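# Carry the tube rack to the counter next door

## Task

Move the tube rack onto the counter in the adjoining room and leave it standing upright, with each tube seated all the way down in its hole. If the rack or any tube touches the floor, the task fails; the connecting door swings shut on its own. If the robot falls over or is left tilted, the task fails. It only counts if the rack stays put without the robot holding it, so release it and back away at the end.

## Robot and tools

Robot: TidyBot++, a wheeled base 0.54 m long, 0.50 m wide and 0.38 m high on four driven casters. It carries one seven-joint arm with a two-finger gripper. The shoulder sits 0.12 m ahead of the base centre and 0.68 m above the floor. Cameras: base_camera on the chassis front, and wrist_camera, which looks along the hand. The arm begins folded with the hand aimed down; folded, it reaches up to 0.08 m beyond the base front, and the elbow can be as high as 1.15 m. With the hand pointing straight down it reaches at most about 0.94 m above the floor, and only near the base.

Frames: the base frame has its origin on the floor below the base centre, x forward, y left, z up. hand_pose is reported in this frame and marks the point between the finger pads; its own z axis runs out along the fingers and its y axis is the closing direction. The odometry frame is the base frame where the scene began. base_odometry heading is positive to the left, range -3.142 to 3.142, and counts wheel slip as motion, so it drifts. base_tilt is in degrees, positive when leaning forward or right, with a fixed bias of about 1 degree.

execute_actions: argument actions is a list holding one action or none (empty just reports state and images). An action may contain:
- base: exactly one key, an offset from where the base last measured itself, not a pose. translate_m drives straight, metres, forward positive, -2 to 2. strafe_m slides sideways, metres, left positive, -2 to 2. rotate_rad turns in place, radians, counter-clockwise seen from above positive, -6.3 to 6.3.
- joints: absolute targets keyed by name, radians. joint_1_rad (whole arm about vertical, any angle, positive is clockwise from above, opposite to rotate_rad); joint_2_rad shoulder -2.249 to 2.249; joint_3_rad any angle (from 3.14, positive moves a forward-bent forearm to the robot's right); joint_4_rad elbow -2.579 to 2.579; joint_5_rad any angle (positive swings a forward-bent hand right); joint_6_rad wrist -2.099 to 2.099; joint_7_rad any angle (hand pointing down: positive is counter-clockwise from above; at 1.57 the fingers open left/right). gripper_pos is a unitless scale from 0 (open) to 1 (closed). Any-angle joints take the short way; for bigger turns send steps below half a revolution.
- speeds: optional caps for this action only: translate_m and strafe_m 0.05 to 0.5 m/s, rotate_rad 0.1 to 1.57 rad/s; the defaults are the maxima. A base move needing more than 8.667 s is refused; no action exceeds 15 s.
Base and joint motions start together. Unknown keys or out-of-range values reject the call and nothing moves. A joint or base left out of an action may still be pushing toward its previous target. cameras: list of base_camera, wrist_camera or all; omitted or null gives all, [] gives none.

Arm geometry, with joint_1_rad 0, joint_3_rad 3.14, joint_5_rad 0 (the arm then lies in the base's x-z plane): upper arm 0.42 m at angle joint_2_rad from vertical (forward positive); forearm 0.31 m at joint_2_rad - joint_4_rad; hand 0.31 m at joint_2_rad - joint_4_rad - joint_6_rad. Forward reach from the shoulder is the sum of length times sine; height above it is the sum of length times cosine. Joints move up to 1.39 rad/s (1.22 for joints 5 to 7). Finger gap is roughly 85 x (1 - gripper_pos) mm; closed fingertips stick out about 20 mm beyond the hand point; closing to 1 squeezes at about 96 to 120 N per finger.

wait: seconds from 0 to 10; commands nothing and returns state and images. zoom_image: camera (base_camera or wrist_camera) and region [x0, y0, x1, y1] in pixels from the top-left of that camera's latest full image, at most 504 by 504. read_manual: optional section, only "licences"; moves nothing. finished_scene: scene, the current scene's number; ends it irreversibly and reports success, so only call it once the rack is settled and released.

Result lines: base_status and joint_status tell how each motion ended. done = reached (for the base, wheels turned the full amount, even if slipping). off_target = rested away from target, maybe still pushing; with the gripper it means something is held, at the reading shown, while done at 1 means empty. contact_stop / time_out = old target dropped, holding in place. A blocked base may report done while well short. "joint command not followed" plus a cause line means a self-collision check withheld all arm targets (the gripper still moves); joints then show not_followed and the targets may be retried later. on_its_own covers motion not commanded. motor_effort is percent of maximum with the peak in brackets; noisy. ARM HIT means a hard hit against the base or the arm itself. MOTOR HOT warns from 60 °C; OVER-TEMPERATURE FAULT at 75 °C makes the arm sag, and unmet keys say limit_stop_at_motor_heat: resend them. A torque fault freezes the arm and gripper for 10 s while the base carries on. When a call reports a stop, later calls in the same reply are skipped.

Practical cautions: friction leaves joints a bit off target; correct by sending last command + (desired - reading). hand_pose may be off a centimetre or two; trust images. A held load makes the arm sag; don't send a joint its current reading while holding. Nothing prevents the arm striking the base. Never drive while the arm is snagged high (around 0.8 m up) or pulling sideways on an obstacle: the robot can tip. Avoid driving the arm into things, squeezing or pushing hard, dropping the rack or letting anything reach the floor. Objects may occasionally be nudged by outside pushes. Plan for the door closing behind you.

Each tool is called after "Request:" as name(argument=value, ...) on one line, values as JSON.

## Session

I'll start by looking at the current state.

Request:
execute_actions(actions=[])

Scene clock: 0.00 s.
base_odometry: x=+0.000 y=+0.000 heading=+0.000 (m, m, rad; odometry frame)
base_tilt: forward=-0.7 right=-0.1 (deg)
base_status: not commanded
joint_positions: joint_1_rad=-0.040 joint_2_rad=-0.321 joint_3_rad=+3.105 joint_4_rad=-2.513 joint_5_rad=-0.047 joint_6_rad=-0.845 joint_7_rad=+1.602 gripper_pos=+0.000
joint_status: not commanded
motor_effort: joint_1_rad=+1 joint_2_rad=-3 joint_3_rad=+1 joint_4_rad=+14 joint_5_rad=-2 joint_6_rad=+2 joint_7_rad=-1 (%)
hand_pose: x=+0.2729 y=+0.0228 z=+0.5885 quat_wxyz=(-0.014, +0.998, +0.039, +0.052) (m; base frame)
pictures: base_camera, wrist_camera
Images, in order (width x height): base_camera 644x364, wrist_camera 644x476.

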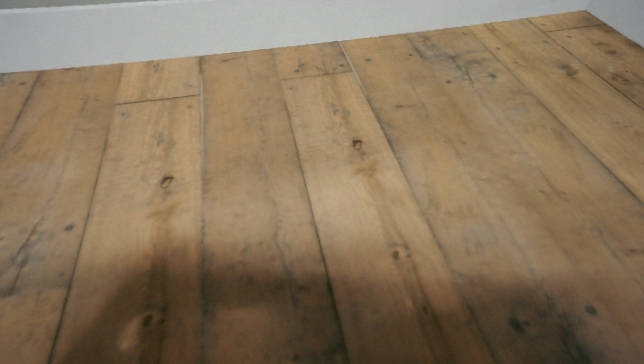

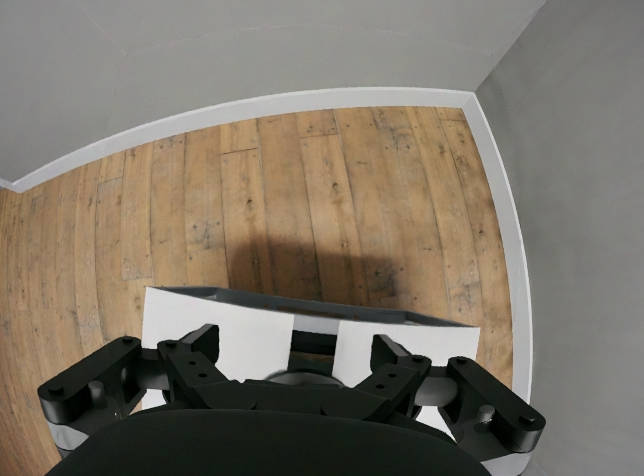

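Request:
execute_actions(actions=[{"base": {"rotate_rad": 1.57}, "joints": {"joint_6_rad": 0.3}}])

Scene clock: 2.53 s.
base_odometry: x=+0.000 y=+0.000 heading=+1.569 (m, m, rad; odometry frame)
base_tilt: forward=-0.6 right=-0.1 (deg)
base_status: done
joint_positions: joint_1_rad=-0.040 joint_2_rad=-0.321 joint_3_rad=+3.105 joint_4_rad=-2.510 joint_5_rad=-0.047 joint_6_rad=+0.305 joint_7_rad=+1.602 gripper_pos=+0.000
joint_status: all done
motor_effort: joint_1_rad=+1(2) joint_2_rad=-8(8) joint_3_rad=+1(2) joint_4_rad=+18(17) joint_5_rad=-1(2) joint_6_rad=+9(10) joint_7_rad=+0(0) (%)
hand_pose: x=+0.5371 y=+0.0298 z=+0.8030 quat_wxyz=(-0.016, +0.808, +0.024, +0.588) (m; base frame)
pictures: base_camera, wrist_camera
Images, in order (width x height): base_camera 644x364, wrist_camera 644x476.

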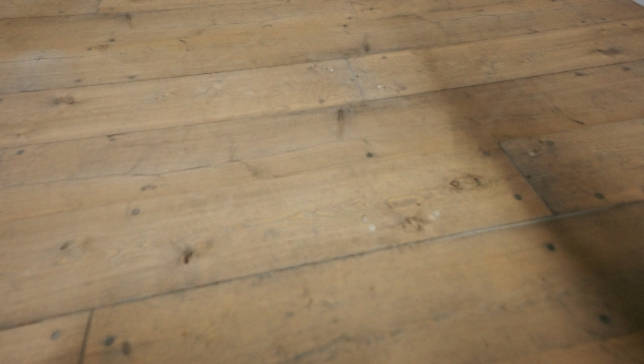

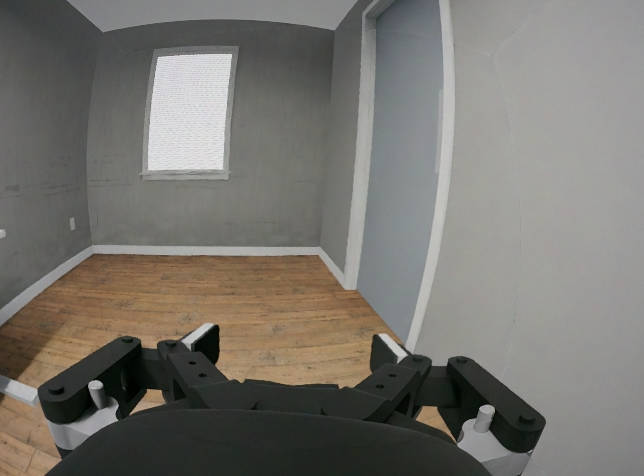

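Request:
execute_actions(actions=[{"base": {"rotate_rad": 1.2}}])

Scene clock: 4.63 s.
base_odometry: x=+0.000 y=+0.000 heading=+2.768 (m, m, rad; odometry frame)
base_tilt: forward=-0.7 right=-0.1 (deg)
base_status: done
joint_positions: joint_1_rad=-0.040 joint_2_rad=-0.321 joint_3_rad=+3.105 joint_4_rad=-2.510 joint_5_rad=-0.047 joint_6_rad=+0.305 joint_7_rad=+1.602 gripper_pos=+0.000
joint_status: not commanded
motor_effort: joint_1_rad=+0(1) joint_2_rad=-8(8) joint_3_rad=+1(2) joint_4_rad=+18(18) joint_5_rad=-1(1) joint_6_rad=+10(9) joint_7_rad=+0(0) (%)
hand_pose: x=+0.5371 y=+0.0298 z=+0.8030 quat_wxyz=(-0.016, +0.808, +0.024, +0.588) (m; base frame)
pictures: base_camera, wrist_camera
Images, in order (width x height): base_camera 644x364, wrist_camera 644x476.

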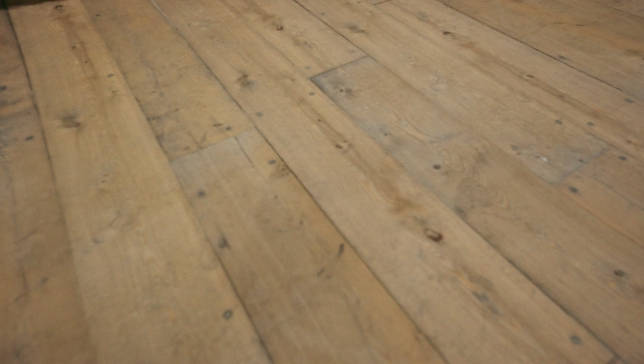

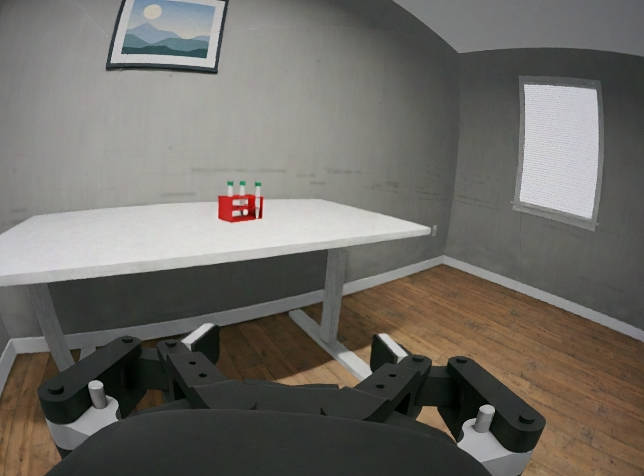

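Request:
zoom_image(camera="wrist_camera", region=[180, 160, 300, 240])

Region (180, 160, 300, 240) of wrist_camera's 644x476 image, scaled by 4.200.

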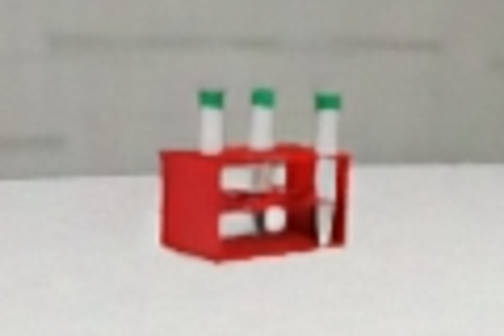

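Request:
execute_actions(actions=[{"base": {"rotate_rad": 0.53}}])

Scene clock: 6.33 s.
base_odometry: x=+0.000 y=+0.000 heading=-2.986 (m, m, rad; odometry frame)
base_tilt: forward=-0.7 right=-0.1 (deg)
base_status: done
joint_positions: joint_1_rad=-0.040 joint_2_rad=-0.321 joint_3_rad=+3.105 joint_4_rad=-2.510 joint_5_rad=-0.047 joint_6_rad=+0.305 joint_7_rad=+1.602 gripper_pos=+0.000
joint_status: not commanded
motor_effort: joint_1_rad=+1(1) joint_2_rad=-7(8) joint_3_rad=+2(2) joint_4_rad=+17(17) joint_5_rad=-1(0) joint_6_rad=+9(9) joint_7_rad=+0(0) (%)
hand_pose: x=+0.5371 y=+0.0298 z=+0.8030 quat_wxyz=(-0.016, +0.808, +0.024, +0.588) (m; base frame)
pictures: base_camera, wrist_camera
Images, in order (width x height): base_camera 644x364, wrist_camera 644x476.

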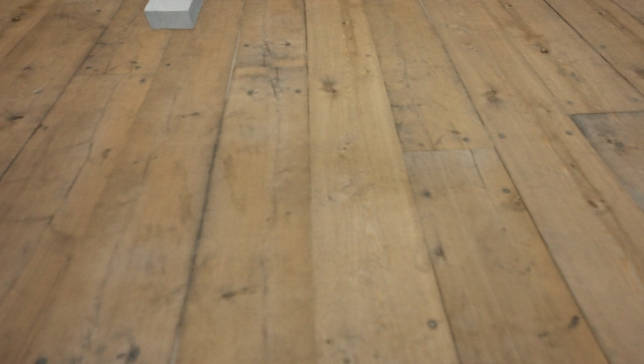

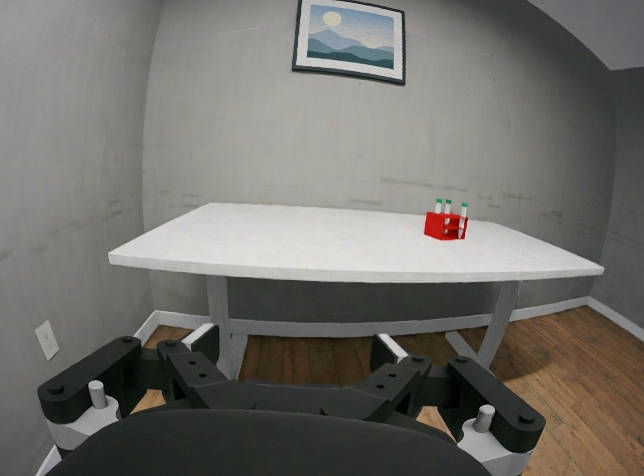

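Request:
execute_actions(actions=[{"base": {"strafe_m": -0.5}, "joints": {"joint_1_rad": 0.0, "joint_3_rad": 3.14, "joint_5_rad": 0.0, "joint_7_rad": 1.571}}])

Scene clock: 8.87 s.
base_odometry: x=-0.078 y=+0.494 heading=-2.986 (m, m, rad; odometry frame)
base_tilt: forward=-0.6 right=-0.1 (deg)
base_status: done
joint_positions: joint_1_rad=-0.017 joint_2_rad=-0.321 joint_3_rad=+3.126 joint_4_rad=-2.510 joint_5_rad=-0.034 joint_6_rad=+0.305 joint_7_rad=+1.602 gripper_pos=+0.000
joint_status: all done
motor_effort: joint_1_rad=+1(2) joint_2_rad=-8(8) joint_3_rad=+0(3) joint_4_rad=+18(18) joint_5_rad=-1(1) joint_6_rad=+9(10) joint_7_rad=+0(0) (%)
hand_pose: x=+0.5382 y=+0.0121 z=+0.8032 quat_wxyz=(-0.004, +0.809, +0.011, +0.588) (m; base frame)
pictures: base_camera, wrist_camera
Images, in order (width x height): base_camera 644x364, wrist_camera 644x476.

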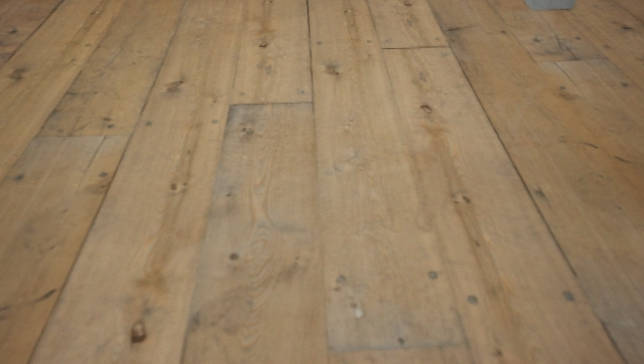

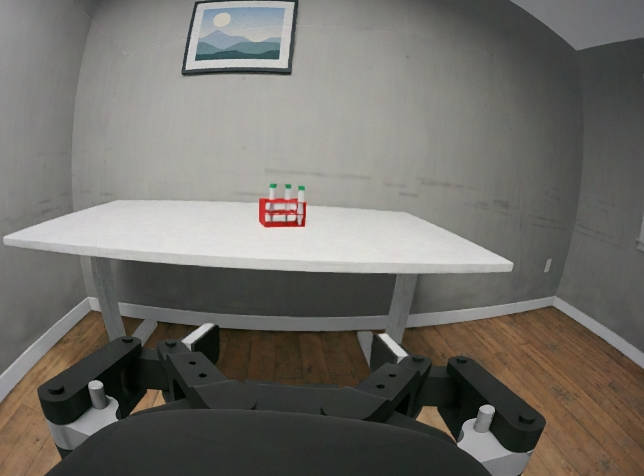

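Request:
zoom_image(camera="wrist_camera", region=[230, 165, 335, 245])

Region (230, 165, 335, 245) of wrist_camera's 644x476 image, scaled by 4.800; it fills the top 384 rows of this view, and the rest is white.

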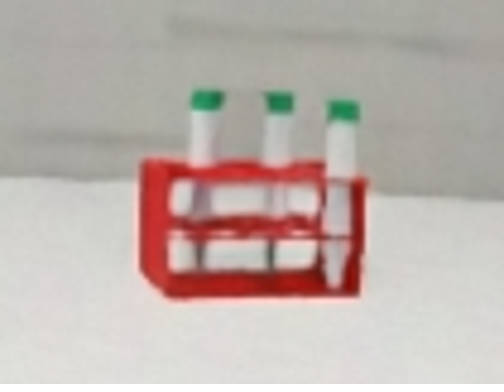

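Request:
execute_actions(actions=[{"base": {"translate_m": 0.3}, "joints": {"joint_2_rad": 0.0, "joint_4_rad": -1.6, "joint_6_rad": -0.6}}])

Scene clock: 11.50 s.
base_odometry: x=-0.375 y=+0.448 heading=-2.986 (m, m, rad; odometry frame)
base_tilt: forward=-0.6 right=-0.1 (deg)
base_status: done
joint_positions: joint_1_rad=-0.017 joint_2_rad=-0.016 joint_3_rad=+3.126 joint_4_rad=-1.612 joint_5_rad=-0.034 joint_6_rad=-0.578 joint_7_rad=+1.602 gripper_pos=+0.000
joint_status: all done
motor_effort: joint_1_rad=+0(1) joint_2_rad=-22(24) joint_3_rad=+0(1) joint_4_rad=+20(20) joint_5_rad=-1(1) joint_6_rad=+8(10) joint_7_rad=+0(0) (%)
hand_pose: x=+0.6823 y=+0.0255 z=+0.9180 quat_wxyz=(-0.015, +0.885, +0.020, +0.465) (m; base frame)
pictures: base_camera, wrist_camera
Images, in order (width x height): base_camera 644x364, wrist_camera 644x476.

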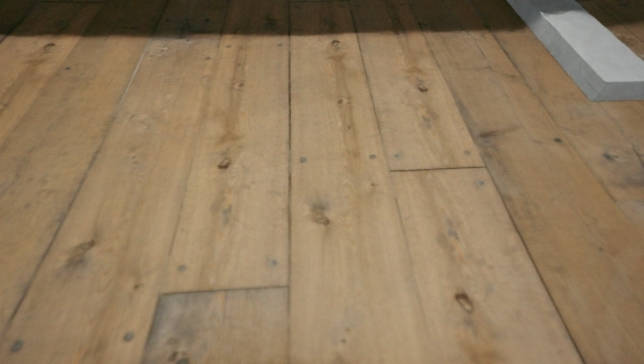

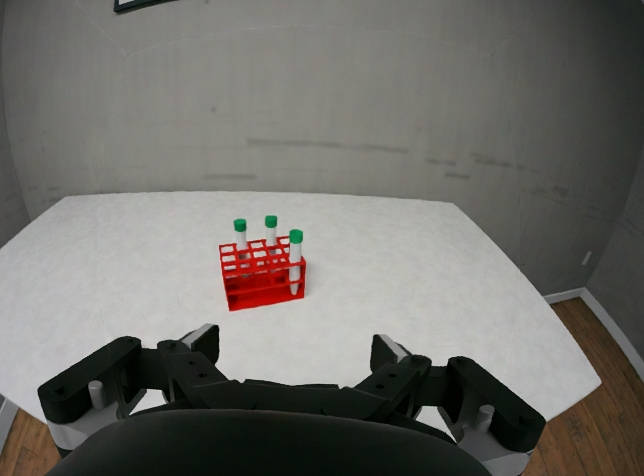

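Request:
zoom_image(camera="wrist_camera", region=[190, 200, 340, 320])

Region (190, 200, 340, 320) of wrist_camera's 644x476 image, scaled by 3.360; it fills the top 403 rows of this view, and the rest is white.

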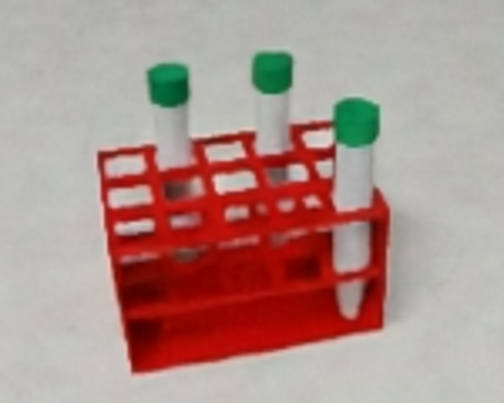

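Request:
execute_actions(actions=[{"base": {"rotate_rad": 0.286}, "joints": {"joint_6_rad": 1.0, "joint_1_rad": 0.017, "joint_3_rad": 3.155, "joint_5_rad": 0.034, "joint_7_rad": 1.54}}], cameras=[])

Request:
execute_actions(actions=[{"base": {"strafe_m": -0.125}, "joints": {"joint_2_rad": 0.29, "joint_4_rad": -2.34}}])

Scene clock: 16.43 s.
base_odometry: x=-0.375 y=+0.448 heading=-2.701 (m, m, rad; odometry frame)
base_tilt: forward=-0.7 right=-0.1 (deg)
base_status: done
joint_positions: joint_1_rad=-0.006 joint_2_rad=-0.008 joint_3_rad=+3.135 joint_4_rad=-1.605 joint_5_rad=-0.001 joint_6_rad=+1.003 joint_7_rad=+1.575 gripper_pos=+0.000
joint_status: all done
motor_effort: joint_1_rad=+1(4) joint_2_rad=-20(24) joint_3_rad=+0(5) joint_4_rad=+18(22) joint_5_rad=-1(2) joint_6_rad=+5(10) joint_7_rad=+0(0) (%)
hand_pose: x=+0.6036 y=+0.0070 z=+1.3525 quat_wxyz=(-0.004, +0.292, +0.002, +0.956) (m; base frame)
pictures: none
No camera images: the call's "cameras" was empty. Leave "cameras" out to get every camera's image.

Scene clock: 18.43 s.
base_odometry: x=-0.428 y=+0.561 heading=-2.700 (m, m, rad; odometry frame)
base_tilt: forward=-0.7 right=-0.1 (deg)
base_status: done
joint_positions: joint_1_rad=+0.005 joint_2_rad=+0.277 joint_3_rad=+3.144 joint_4_rad=-2.329 joint_5_rad=+0.003 joint_6_rad=+1.003 joint_7_rad=+1.575 gripper_pos=+0.000
joint_status: all done
motor_effort: joint_1_rad=+1(3) joint_2_rad=-26(29) joint_3_rad=+0(3) joint_4_rad=+13(20) joint_5_rad=-1(2) joint_6_rad=+10(11) joint_7_rad=+0(0) (%)
hand_pose: x=+0.7057 y=-0.0017 z=+0.8066 quat_wxyz=(+0.004, +0.718, +0.001, +0.696) (m; base frame)
pictures: base_camera, wrist_camera
Images, in order (width x height): base_camera 644x364, wrist_camera 644x476.

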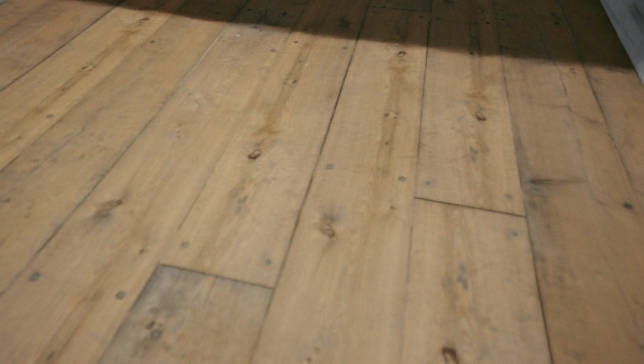

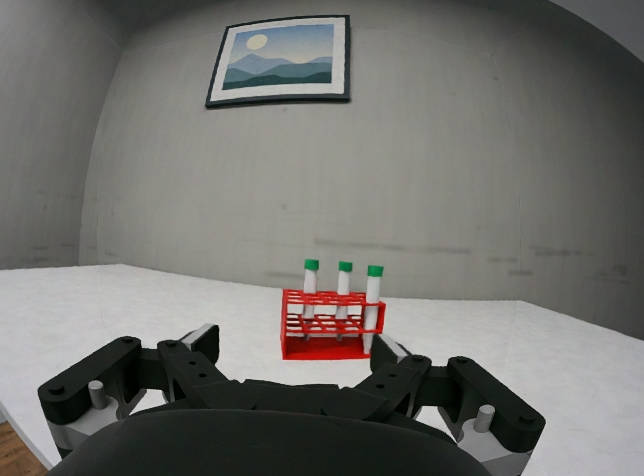

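Request:
zoom_image(camera="wrist_camera", region=[250, 245, 410, 375])

Region (250, 245, 410, 375) of wrist_camera's 644x476 image, scaled by 3.150; it fills the top 410 rows of this view, and the rest is white.

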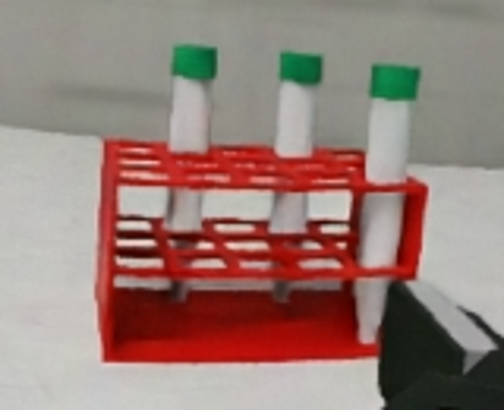

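Request:
execute_actions(actions=[{"base": {"rotate_rad": 0.09}, "joints": {"joint_2_rad": 0.365, "joint_4_rad": -2.392, "joint_6_rad": 1.13, "gripper_pos": 0.5}}], cameras=[])

Request:
execute_actions(actions=[{"base": {"strafe_m": -0.07}}])

Scene clock: 20.00 s.
base_odometry: x=-0.428 y=+0.561 heading=-2.610 (m, m, rad; odometry frame)
base_tilt: forward=-0.7 right=-0.1 (deg)
base_status: done
joint_positions: joint_1_rad=+0.008 joint_2_rad=+0.361 joint_3_rad=+3.145 joint_4_rad=-2.384 joint_5_rad=+0.004 joint_6_rad=+1.109 joint_7_rad=+1.575 gripper_pos=+0.500
joint_status: all done
motor_effort: joint_1_rad=+1(4) joint_2_rad=-26(28) joint_3_rad=+0(2) joint_4_rad=+11(13) joint_5_rad=-1(2) joint_6_rad=+10(10) joint_7_rad=+0(0) (%)
hand_pose: x=+0.6997 y=-0.0037 z=+0.7654 quat_wxyz=(+0.005, +0.730, +0.000, +0.684) (m; base frame)
pictures: none
No camera images: the call's "cameras" was empty. Leave "cameras" out to get every camera's image.

Scene clock: 21.07 s.
base_odometry: x=-0.464 y=+0.621 heading=-2.609 (m, m, rad; odometry frame)
base_tilt: forward=-0.6 right=+0.0 (deg)
base_status: done
joint_positions: joint_1_rad=+0.011 joint_2_rad=+0.361 joint_3_rad=+3.146 joint_4_rad=-2.384 joint_5_rad=+0.005 joint_6_rad=+1.109 joint_7_rad=+1.575 gripper_pos=+0.500
joint_status: not commanded
motor_effort: joint_1_rad=-1(3) joint_2_rad=-26(26) joint_3_rad=-1(1) joint_4_rad=+11(11) joint_5_rad=-1(2) joint_6_rad=+11(10) joint_7_rad=+0(0) (%)
hand_pose: x=+0.6997 y=-0.0060 z=+0.7654 quat_wxyz=(+0.006, +0.730, -0.001, +0.684) (m; base frame)
pictures: base_camera, wrist_camera
Images, in order (width x height): base_camera 644x364, wrist_camera 644x476.

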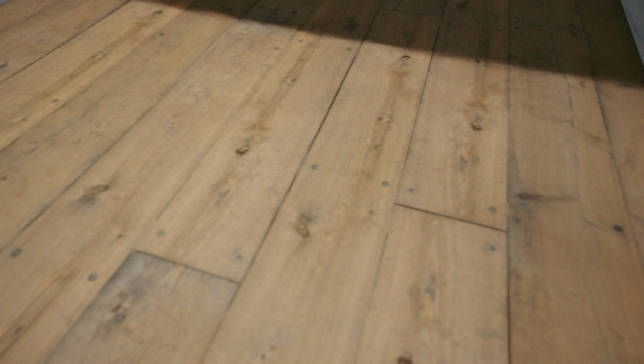

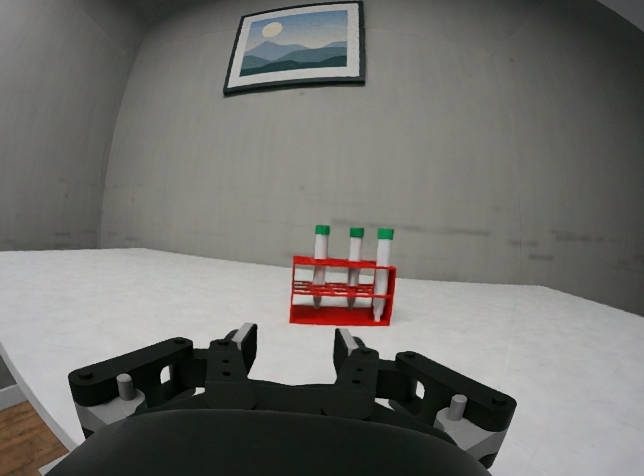

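Request:
execute_actions(actions=[{"base": {"translate_m": 0.13}, "joints": {"joint_1_rad": 0.011, "joint_3_rad": 3.146, "joint_5_rad": 0.005, "joint_7_rad": 1.575}, "speeds": {"translate_m": 0.2}}], cameras=["wrist_camera"])

Request:
zoom_image(camera="wrist_camera", region=[200, 200, 460, 400])

Scene clock: 22.67 s.
base_odometry: x=-0.576 y=+0.555 heading=-2.609 (m, m, rad; odometry frame)
base_tilt: forward=-0.6 right=-0.1 (deg)
base_status: done
joint_positions: joint_1_rad=+0.011 joint_2_rad=+0.361 joint_3_rad=+3.146 joint_4_rad=-2.385 joint_5_rad=+0.005 joint_6_rad=+1.110 joint_7_rad=+1.575 gripper_pos=+0.500
joint_status: all done
motor_effort: joint_1_rad=+1(0) joint_2_rad=-26(28) joint_3_rad=+0(0) joint_4_rad=+11(12) joint_5_rad=-1(2) joint_6_rad=+10(10) joint_7_rad=+0(0) (%)
hand_pose: x=+0.6994 y=-0.0060 z=+0.7652 quat_wxyz=(+0.006, +0.730, -0.001, +0.684) (m; base frame)
pictures: wrist_camera
Images, in order (width x height): wrist_camera 644x476.

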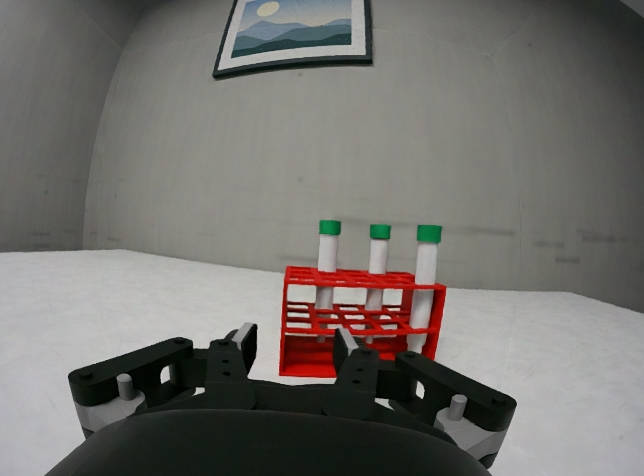

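Region (200, 200, 460, 400) of wrist_camera's 644x476 image, scaled by 1.938; it fills the top 388 rows of this view, and the rest is white.

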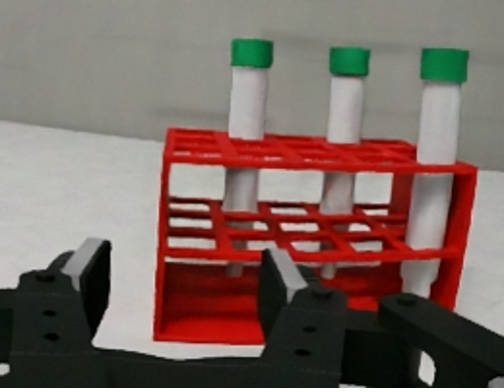

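Request:
execute_actions(actions=[{"joints": {"joint_6_rad": 1.17}}], cameras=["wrist_camera"])

Request:
zoom_image(camera="wrist_camera", region=[200, 200, 460, 400])

Scene clock: 23.80 s.
base_odometry: x=-0.576 y=+0.555 heading=-2.609 (m, m, rad; odometry frame)
base_tilt: forward=-0.7 right=-0.1 (deg)
base_status: not commanded
joint_positions: joint_1_rad=+0.011 joint_2_rad=+0.361 joint_3_rad=+3.146 joint_4_rad=-2.385 joint_5_rad=+0.005 joint_6_rad=+1.153 joint_7_rad=+1.575 gripper_pos=+0.500
joint_status: all done
motor_effort: joint_1_rad=+0(0) joint_2_rad=-27(28) joint_3_rad=+0(0) joint_4_rad=+11(12) joint_5_rad=-1(1) joint_6_rad=+9(11) joint_7_rad=+0(0) (%)
hand_pose: x=+0.7000 y=-0.0060 z=+0.7786 quat_wxyz=(+0.006, +0.715, -0.001, +0.699) (m; base frame)
pictures: wrist_camera
Images, in order (width x height): wrist_camera 644x476.

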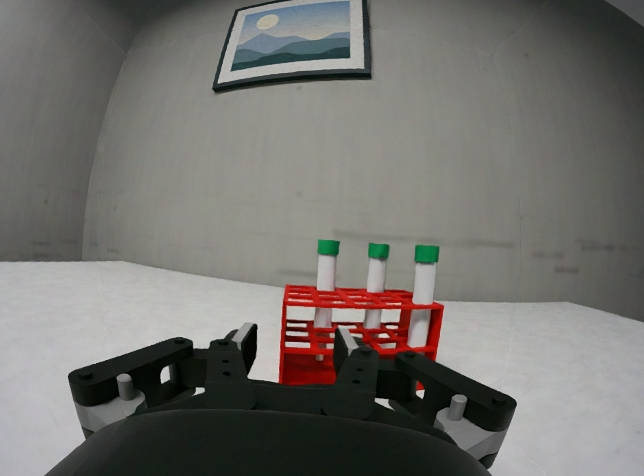

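Region (200, 200, 460, 400) of wrist_camera's 644x476 image, scaled by 1.938; it fills the top 388 rows of this view, and the rest is white.

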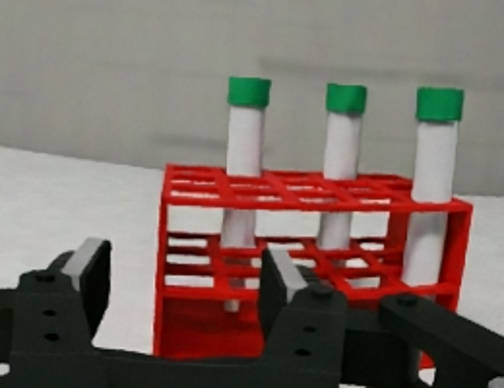

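Request:
execute_actions(actions=[{"base": {"translate_m": 0.03}, "speeds": {"translate_m": 0.05}}], cameras=["wrist_camera"])

Request:
zoom_image(camera="wrist_camera", region=[200, 220, 460, 420])

Scene clock: 25.00 s.
base_odometry: x=-0.602 y=+0.540 heading=-2.609 (m, m, rad; odometry frame)
base_tilt: forward=-0.6 right=-0.1 (deg)
base_status: done
joint_positions: joint_1_rad=+0.011 joint_2_rad=+0.361 joint_3_rad=+3.146 joint_4_rad=-2.385 joint_5_rad=+0.005 joint_6_rad=+1.153 joint_7_rad=+1.575 gripper_pos=+0.500
joint_status: not commanded
motor_effort: joint_1_rad=+1(1) joint_2_rad=-27(28) joint_3_rad=+0(1) joint_4_rad=+11(12) joint_5_rad=-1(2) joint_6_rad=+10(10) joint_7_rad=+0(0) (%)
hand_pose: x=+0.6999 y=-0.0060 z=+0.7782 quat_wxyz=(+0.006, +0.715, -0.001, +0.699) (m; base frame)
pictures: wrist_camera
Images, in order (width x height): wrist_camera 644x476.

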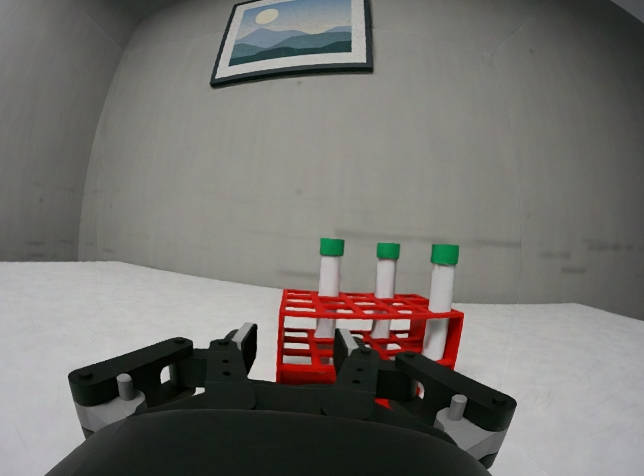

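Region (200, 220, 460, 420) of wrist_camera's 644x476 image, scaled by 1.938; it fills the top 388 rows of this view, and the rest is white.

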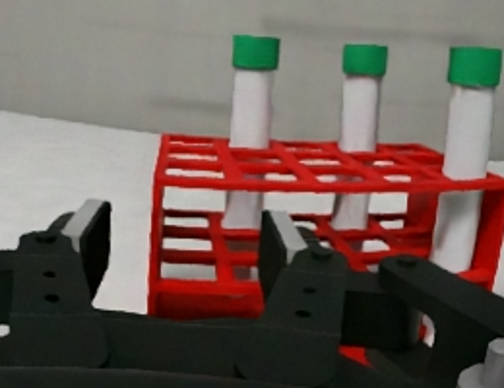

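Request:
execute_actions(actions=[{"base": {"translate_m": 0.02}, "speeds": {"translate_m": 0.05}}], cameras=["wrist_camera"])

Request:
zoom_image(camera="wrist_camera", region=[200, 220, 500, 420])

Scene clock: 26.17 s.
base_odometry: x=-0.620 y=+0.530 heading=-2.609 (m, m, rad; odometry frame)
base_tilt: forward=-0.7 right=-0.1 (deg)
base_status: done
joint_positions: joint_1_rad=+0.011 joint_2_rad=+0.361 joint_3_rad=+3.146 joint_4_rad=-2.385 joint_5_rad=+0.005 joint_6_rad=+1.153 joint_7_rad=+1.575 gripper_pos=+0.500
joint_status: not commanded
motor_effort: joint_1_rad=+1(0) joint_2_rad=-26(28) joint_3_rad=+0(1) joint_4_rad=+11(12) joint_5_rad=-1(1) joint_6_rad=+10(10) joint_7_rad=+0(0) (%)
hand_pose: x=+0.6999 y=-0.0060 z=+0.7781 quat_wxyz=(+0.006, +0.715, -0.001, +0.699) (m; base frame)
pictures: wrist_camera
Images, in order (width x height): wrist_camera 644x476.

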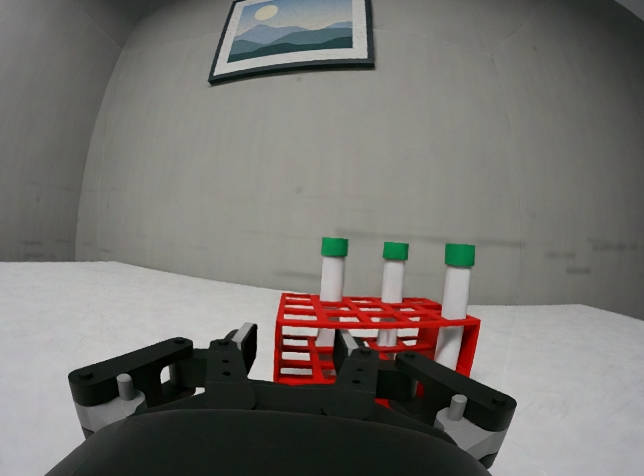

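Region (200, 220, 500, 420) of wrist_camera's 644x476 image, scaled by 1.680.

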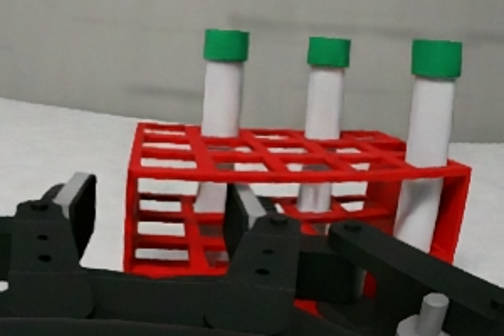

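Request:
execute_actions(actions=[{"base": {"translate_m": 0.02}, "speeds": {"translate_m": 0.05}}], cameras=["wrist_camera"])

Request:
zoom_image(camera="wrist_camera", region=[200, 220, 520, 420])

Scene clock: 27.13 s.
base_odometry: x=-0.637 y=+0.520 heading=-2.610 (m, m, rad; odometry frame)
base_tilt: forward=-0.6 right=-0.1 (deg)
base_status: done
joint_positions: joint_1_rad=+0.011 joint_2_rad=+0.361 joint_3_rad=+3.146 joint_4_rad=-2.386 joint_5_rad=+0.005 joint_6_rad=+1.153 joint_7_rad=+1.575 gripper_pos=+0.500
joint_status: not commanded
motor_effort: joint_1_rad=+0(1) joint_2_rad=-26(29) joint_3_rad=+0(0) joint_4_rad=+11(12) joint_5_rad=-1(2) joint_6_rad=+10(10) joint_7_rad=+0(0) (%)
hand_pose: x=+0.6998 y=-0.0060 z=+0.7779 quat_wxyz=(+0.006, +0.715, -0.001, +0.699) (m; base frame)
pictures: wrist_camera
Images, in order (width x height): wrist_camera 644x476.

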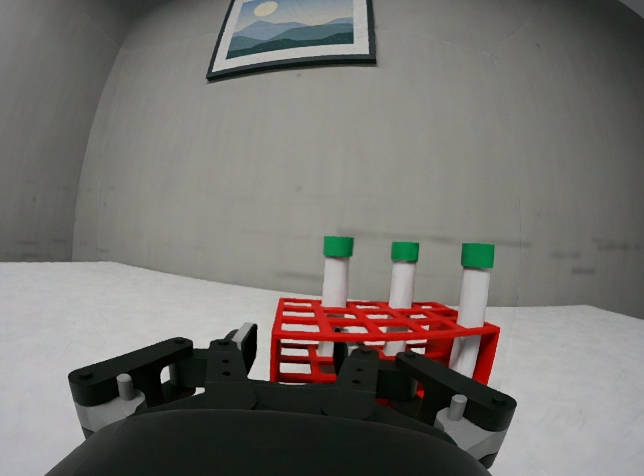

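Region (200, 220, 520, 420) of wrist_camera's 644x476 image, scaled by 1.575; it fills the top 315 rows of this view, and the rest is white.

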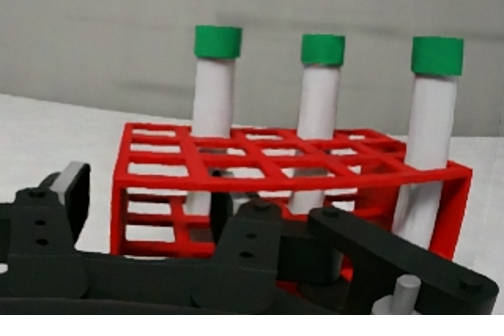

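Request:
execute_actions(actions=[{"base": {"strafe_m": 0.009}, "speeds": {"strafe_m": 0.05}}], cameras=["wrist_camera"])

Scene clock: 28.00 s.
base_odometry: x=-0.633 y=+0.512 heading=-2.610 (m, m, rad; odometry frame)
base_tilt: forward=-0.6 right=-0.2 (deg)
base_status: done
joint_positions: joint_1_rad=+0.011 joint_2_rad=+0.361 joint_3_rad=+3.146 joint_4_rad=-2.386 joint_5_rad=+0.005 joint_6_rad=+1.153 joint_7_rad=+1.575 gripper_pos=+0.500
joint_status: not commanded
motor_effort: joint_1_rad=+0(1) joint_2_rad=-26(27) joint_3_rad=-1(2) joint_4_rad=+11(11) joint_5_rad=-1(2) joint_6_rad=+9(10) joint_7_rad=+0(0) (%)
hand_pose: x=+0.6998 y=-0.0059 z=+0.7779 quat_wxyz=(+0.006, +0.715, -0.001, +0.699) (m; base frame)
pictures: wrist_camera
Images, in order (width x height): wrist_camera 644x476.

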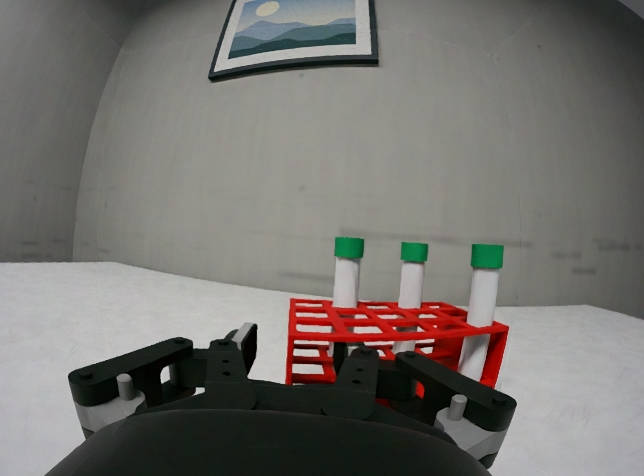

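The end plate is centred between the fingers, so I'll close the gripper.

Request:
execute_actions(actions=[{"joints": {"gripper_pos": 1.0}}], cameras=["wrist_camera"])

Scene clock: 28.97 s.
base_odometry: x=-0.633 y=+0.512 heading=-2.610 (m, m, rad; odometry frame)
base_tilt: forward=-0.6 right=-0.1 (deg)
base_status: not commanded
joint_positions: joint_1_rad=+0.011 joint_2_rad=+0.361 joint_3_rad=+3.146 joint_4_rad=-2.386 joint_5_rad=+0.005 joint_6_rad=+1.153 joint_7_rad=+1.575 gripper_pos=+0.980
joint_status: all done
motor_effort: joint_1_rad=+1(0) joint_2_rad=-27(27) joint_3_rad=+1(1) joint_4_rad=+11(11) joint_5_rad=-1(1) joint_6_rad=+10(10) joint_7_rad=+0(0) (%)
hand_pose: x=+0.6998 y=-0.0059 z=+0.7780 quat_wxyz=(+0.006, +0.715, -0.001, +0.699) (m; base frame)
pictures: wrist_camera
Images, in order (width x height): wrist_camera 644x476.

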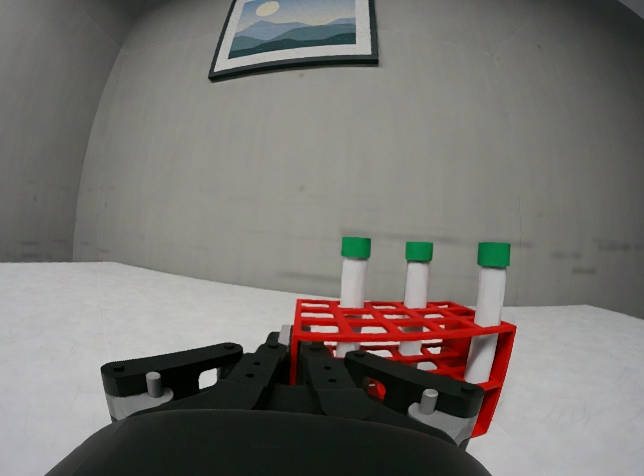

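Request:
execute_actions(actions=[{"joints": {"joint_2_rad": 0.25, "joint_6_rad": 1.05}}], cameras=["wrist_camera"])

Scene clock: 30.07 s.
base_odometry: x=-0.633 y=+0.512 heading=-2.610 (m, m, rad; odometry frame)
base_tilt: forward=-0.6 right=-0.1 (deg)
base_status: not commanded
joint_positions: joint_1_rad=+0.011 joint_2_rad=+0.261 joint_3_rad=+3.146 joint_4_rad=-2.386 joint_5_rad=+0.005 joint_6_rad=+1.065 joint_7_rad=+1.575 gripper_pos=+0.980
joint_status: all done
motor_effort: joint_1_rad=+1(1) joint_2_rad=-25(30) joint_3_rad=+0(1) joint_4_rad=+13(14) joint_5_rad=-1(1) joint_6_rad=+11(11) joint_7_rad=+0(0) (%)
hand_pose: x=+0.6881 y=-0.0059 z=+0.8083 quat_wxyz=(+0.007, +0.711, -0.001, +0.703) (m; base frame)
pictures: wrist_camera
Images, in order (width x height): wrist_camera 644x476.

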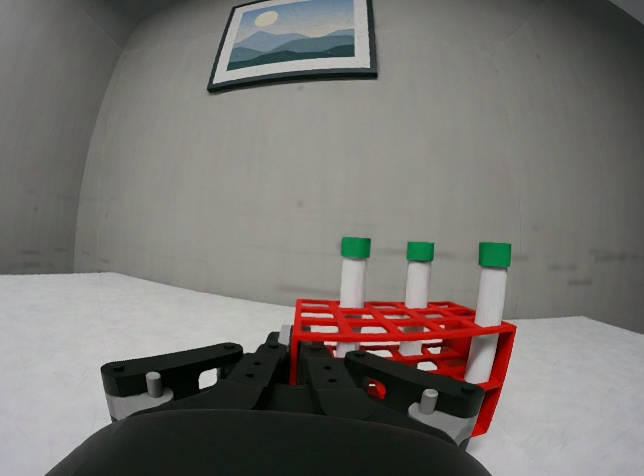

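Request:
execute_actions(actions=[{"base": {"translate_m": -0.3}, "joints": {"joint_2_rad": -0.3, "joint_6_rad": 0.495}, "speeds": {"translate_m": 0.3}}], cameras=["wrist_camera"])

Scene clock: 33.47 s.
base_odometry: x=-0.374 y=+0.664 heading=-2.610 (m, m, rad; odometry frame)
base_tilt: forward=-0.7 right=-0.1 (deg)
base_status: done
joint_positions: joint_1_rad=+0.011 joint_2_rad=-0.298 joint_3_rad=+3.146 joint_4_rad=-2.388 joint_5_rad=+0.005 joint_6_rad=+0.509 joint_7_rad=+1.575 gripper_pos=+0.980
joint_status: all done
motor_effort: joint_1_rad=+0(1) joint_2_rad=-10(28) joint_3_rad=+1(1) joint_4_rad=+20(20) joint_5_rad=-1(1) joint_6_rad=+11(11) joint_7_rad=+0(0) (%)
hand_pose: x=+0.5796 y=-0.0052 z=+0.9248 quat_wxyz=(+0.007, +0.711, -0.002, +0.703) (m; base frame)
pictures: wrist_camera
Images, in order (width x height): wrist_camera 644x476.

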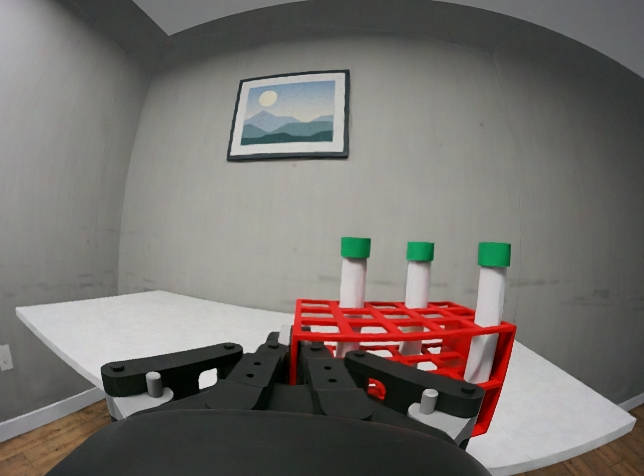

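Request:
execute_actions(actions=[{"base": {"rotate_rad": 1.4}, "joints": {"joint_2_rad": -0.9, "joint_6_rad": -0.11}, "speeds": {"rotate_rad": 1.0}}], cameras=["wrist_camera"])

Scene clock: 36.00 s.
base_odometry: x=-0.374 y=+0.664 heading=-1.211 (m, m, rad; odometry frame)
base_tilt: forward=-0.7 right=-0.1 (deg)
base_status: done
joint_positions: joint_1_rad=+0.011 joint_2_rad=-0.889 joint_3_rad=+3.146 joint_4_rad=-2.388 joint_5_rad=+0.005 joint_6_rad=-0.097 joint_7_rad=+1.575 gripper_pos=+0.980
joint_status: all done
motor_effort: joint_1_rad=+1(1) joint_2_rad=+6(12) joint_3_rad=+2(2) joint_4_rad=+22(22) joint_5_rad=-1(1) joint_6_rad=+11(12) joint_7_rad=+0(0) (%)
hand_pose: x=+0.4172 y=-0.0038 z=+0.9615 quat_wxyz=(+0.007, +0.716, -0.003, +0.698) (m; base frame)
pictures: wrist_camera
Images, in order (width x height): wrist_camera 644x476.

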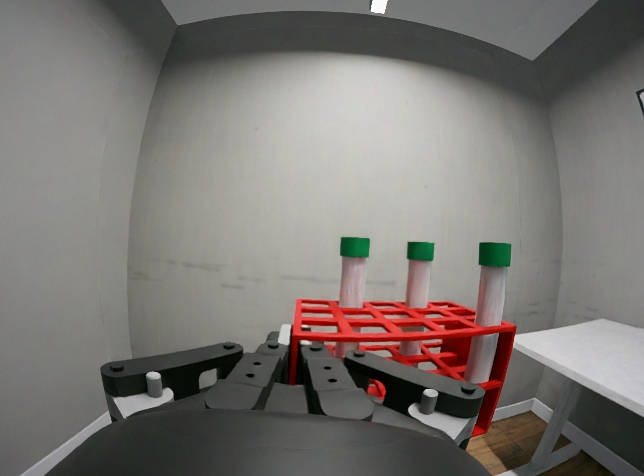

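Request:
execute_actions(actions=[{"base": {"rotate_rad": 1.41}, "joints": {"joint_4_rad": -1.75, "joint_6_rad": -0.75}, "speeds": {"rotate_rad": 1.0}}])

Scene clock: 38.43 s.
base_odometry: x=-0.374 y=+0.664 heading=+0.198 (m, m, rad; odometry frame)
base_tilt: forward=-0.7 right=-0.1 (deg)
base_status: done
joint_positions: joint_1_rad=+0.011 joint_2_rad=-0.889 joint_3_rad=+3.146 joint_4_rad=-1.766 joint_5_rad=+0.005 joint_6_rad=-0.735 joint_7_rad=+1.575 gripper_pos=+0.980
joint_status: all done
motor_effort: joint_1_rad=+0(1) joint_2_rad=+11(11) joint_3_rad=+1(1) joint_4_rad=+18(22) joint_5_rad=-1(1) joint_6_rad=+11(11) joint_7_rad=+0(0) (%)
hand_pose: x=+0.3452 y=-0.0043 z=+1.1351 quat_wxyz=(+0.007, +0.722, -0.004, +0.692) (m; base frame)
pictures: base_camera, wrist_camera
Images, in order (width x height): base_camera 644x364, wrist_camera 644x476.

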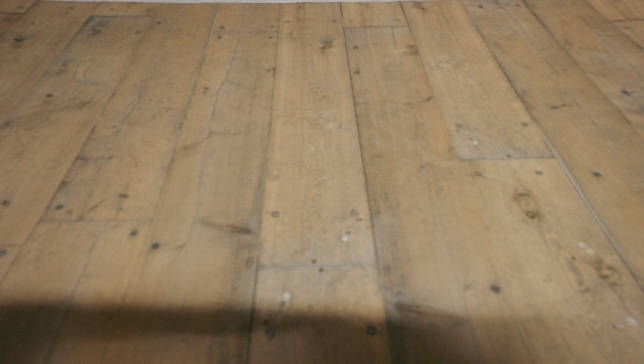

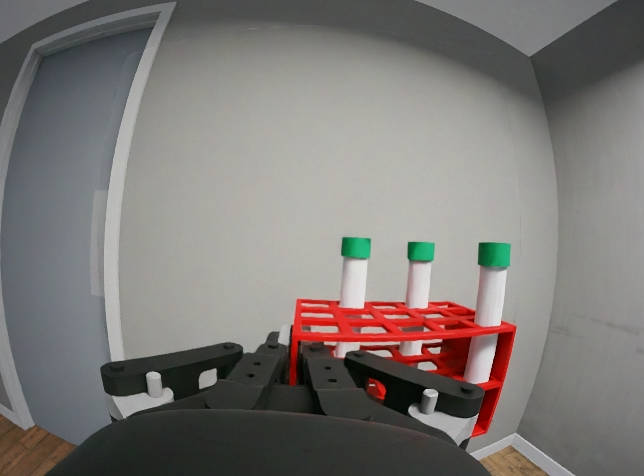

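Request:
execute_actions(actions=[{"base": {"strafe_m": 1.05}, "joints": {"joint_4_rad": -1.1, "joint_6_rad": -1.385}, "speeds": {"strafe_m": 0.4}}])

Scene clock: 42.27 s.
base_odometry: x=-0.581 y=+1.694 heading=+0.199 (m, m, rad; odometry frame)
base_tilt: forward=-0.7 right=-0.1 (deg)
base_status: done
joint_positions: joint_1_rad=+0.011 joint_2_rad=-0.892 joint_3_rad=+3.146 joint_4_rad=-1.114 joint_5_rad=+0.005 joint_6_rad=-1.371 joint_7_rad=+1.575 gripper_pos=+0.980
joint_status: all done
motor_effort: joint_1_rad=+0(2) joint_2_rad=+20(21) joint_3_rad=+0(2) joint_4_rad=+9(19) joint_5_rad=-1(2) joint_6_rad=+11(11) joint_7_rad=+0(0) (%)
hand_pose: x=+0.1718 y=-0.0027 z=+1.2459 quat_wxyz=(+0.007, +0.715, -0.006, +0.699) (m; base frame)
pictures: base_camera, wrist_camera
Images, in order (width x height): base_camera 644x364, wrist_camera 644x476.

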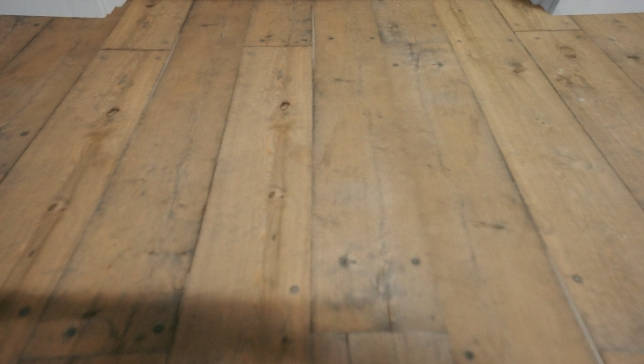

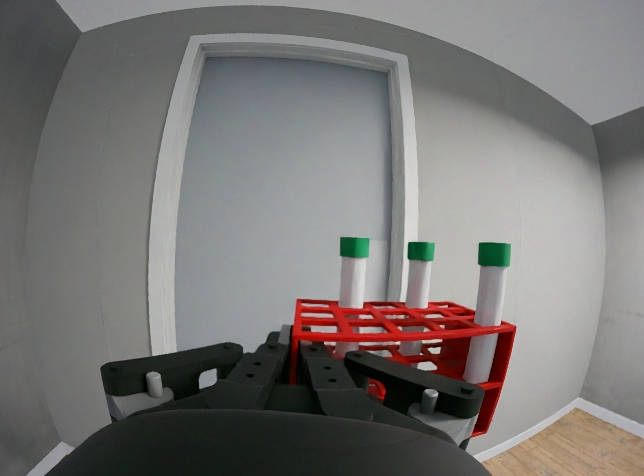

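Request:
execute_actions(actions=[{"base": {"strafe_m": -0.08}, "speeds": {"strafe_m": 0.3}}], cameras=[])

Request:
execute_actions(actions=[{"base": {"translate_m": 0.5}, "speeds": {"translate_m": 0.4}}])

Scene clock: 43.83 s.
base_odometry: x=-0.566 y=+1.615 heading=+0.198 (m, m, rad; odometry frame)
base_tilt: forward=-0.7 right=-0.1 (deg)
base_status: done
joint_positions: joint_1_rad=+0.011 joint_2_rad=-0.892 joint_3_rad=+3.146 joint_4_rad=-1.114 joint_5_rad=+0.005 joint_6_rad=-1.371 joint_7_rad=+1.575 gripper_pos=+0.980
joint_status: not commanded
motor_effort: joint_1_rad=+0(2) joint_2_rad=+20(21) joint_3_rad=+2(4) joint_4_rad=+9(9) joint_5_rad=-1(2) joint_6_rad=+11(11) joint_7_rad=+0(0) (%)
hand_pose: x=+0.1718 y=-0.0028 z=+1.2459 quat_wxyz=(+0.007, +0.715, -0.006, +0.699) (m; base frame)
pictures: none
No camera images: the call's "cameras" was empty. Leave "cameras" out to get every camera's image.

Scene clock: 46.23 s.
base_odometry: x=-0.075 y=+1.714 heading=+0.199 (m, m, rad; odometry frame)
base_tilt: forward=-0.7 right=-0.1 (deg)
base_status: done
joint_positions: joint_1_rad=+0.011 joint_2_rad=-0.896 joint_3_rad=+3.146 joint_4_rad=-1.112 joint_5_rad=+0.005 joint_6_rad=-1.372 joint_7_rad=+1.575 gripper_pos=+0.980
joint_status: not commanded
motor_effort: joint_1_rad=+1(1) joint_2_rad=+21(24) joint_3_rad=+1(2) joint_4_rad=+9(10) joint_5_rad=-1(2) joint_6_rad=+11(11) joint_7_rad=+0(0) (%)
hand_pose: x=+0.1689 y=-0.0027 z=+1.2467 quat_wxyz=(+0.007, +0.713, -0.006, +0.701) (m; base frame)
pictures: base_camera, wrist_camera
Images, in order (width x height): base_camera 644x364, wrist_camera 644x476.

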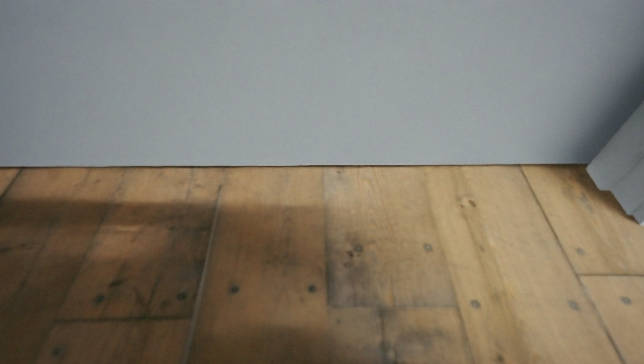

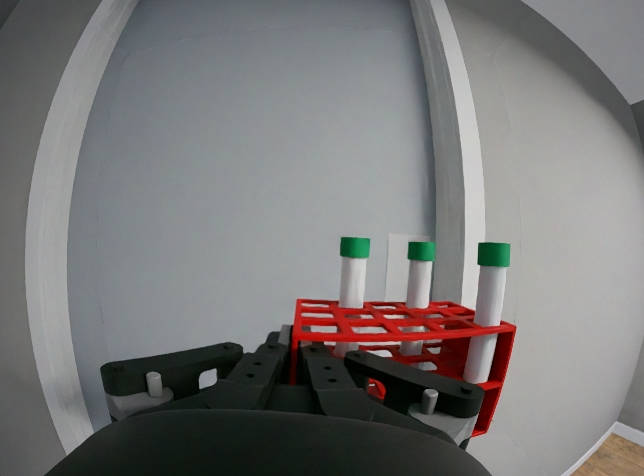

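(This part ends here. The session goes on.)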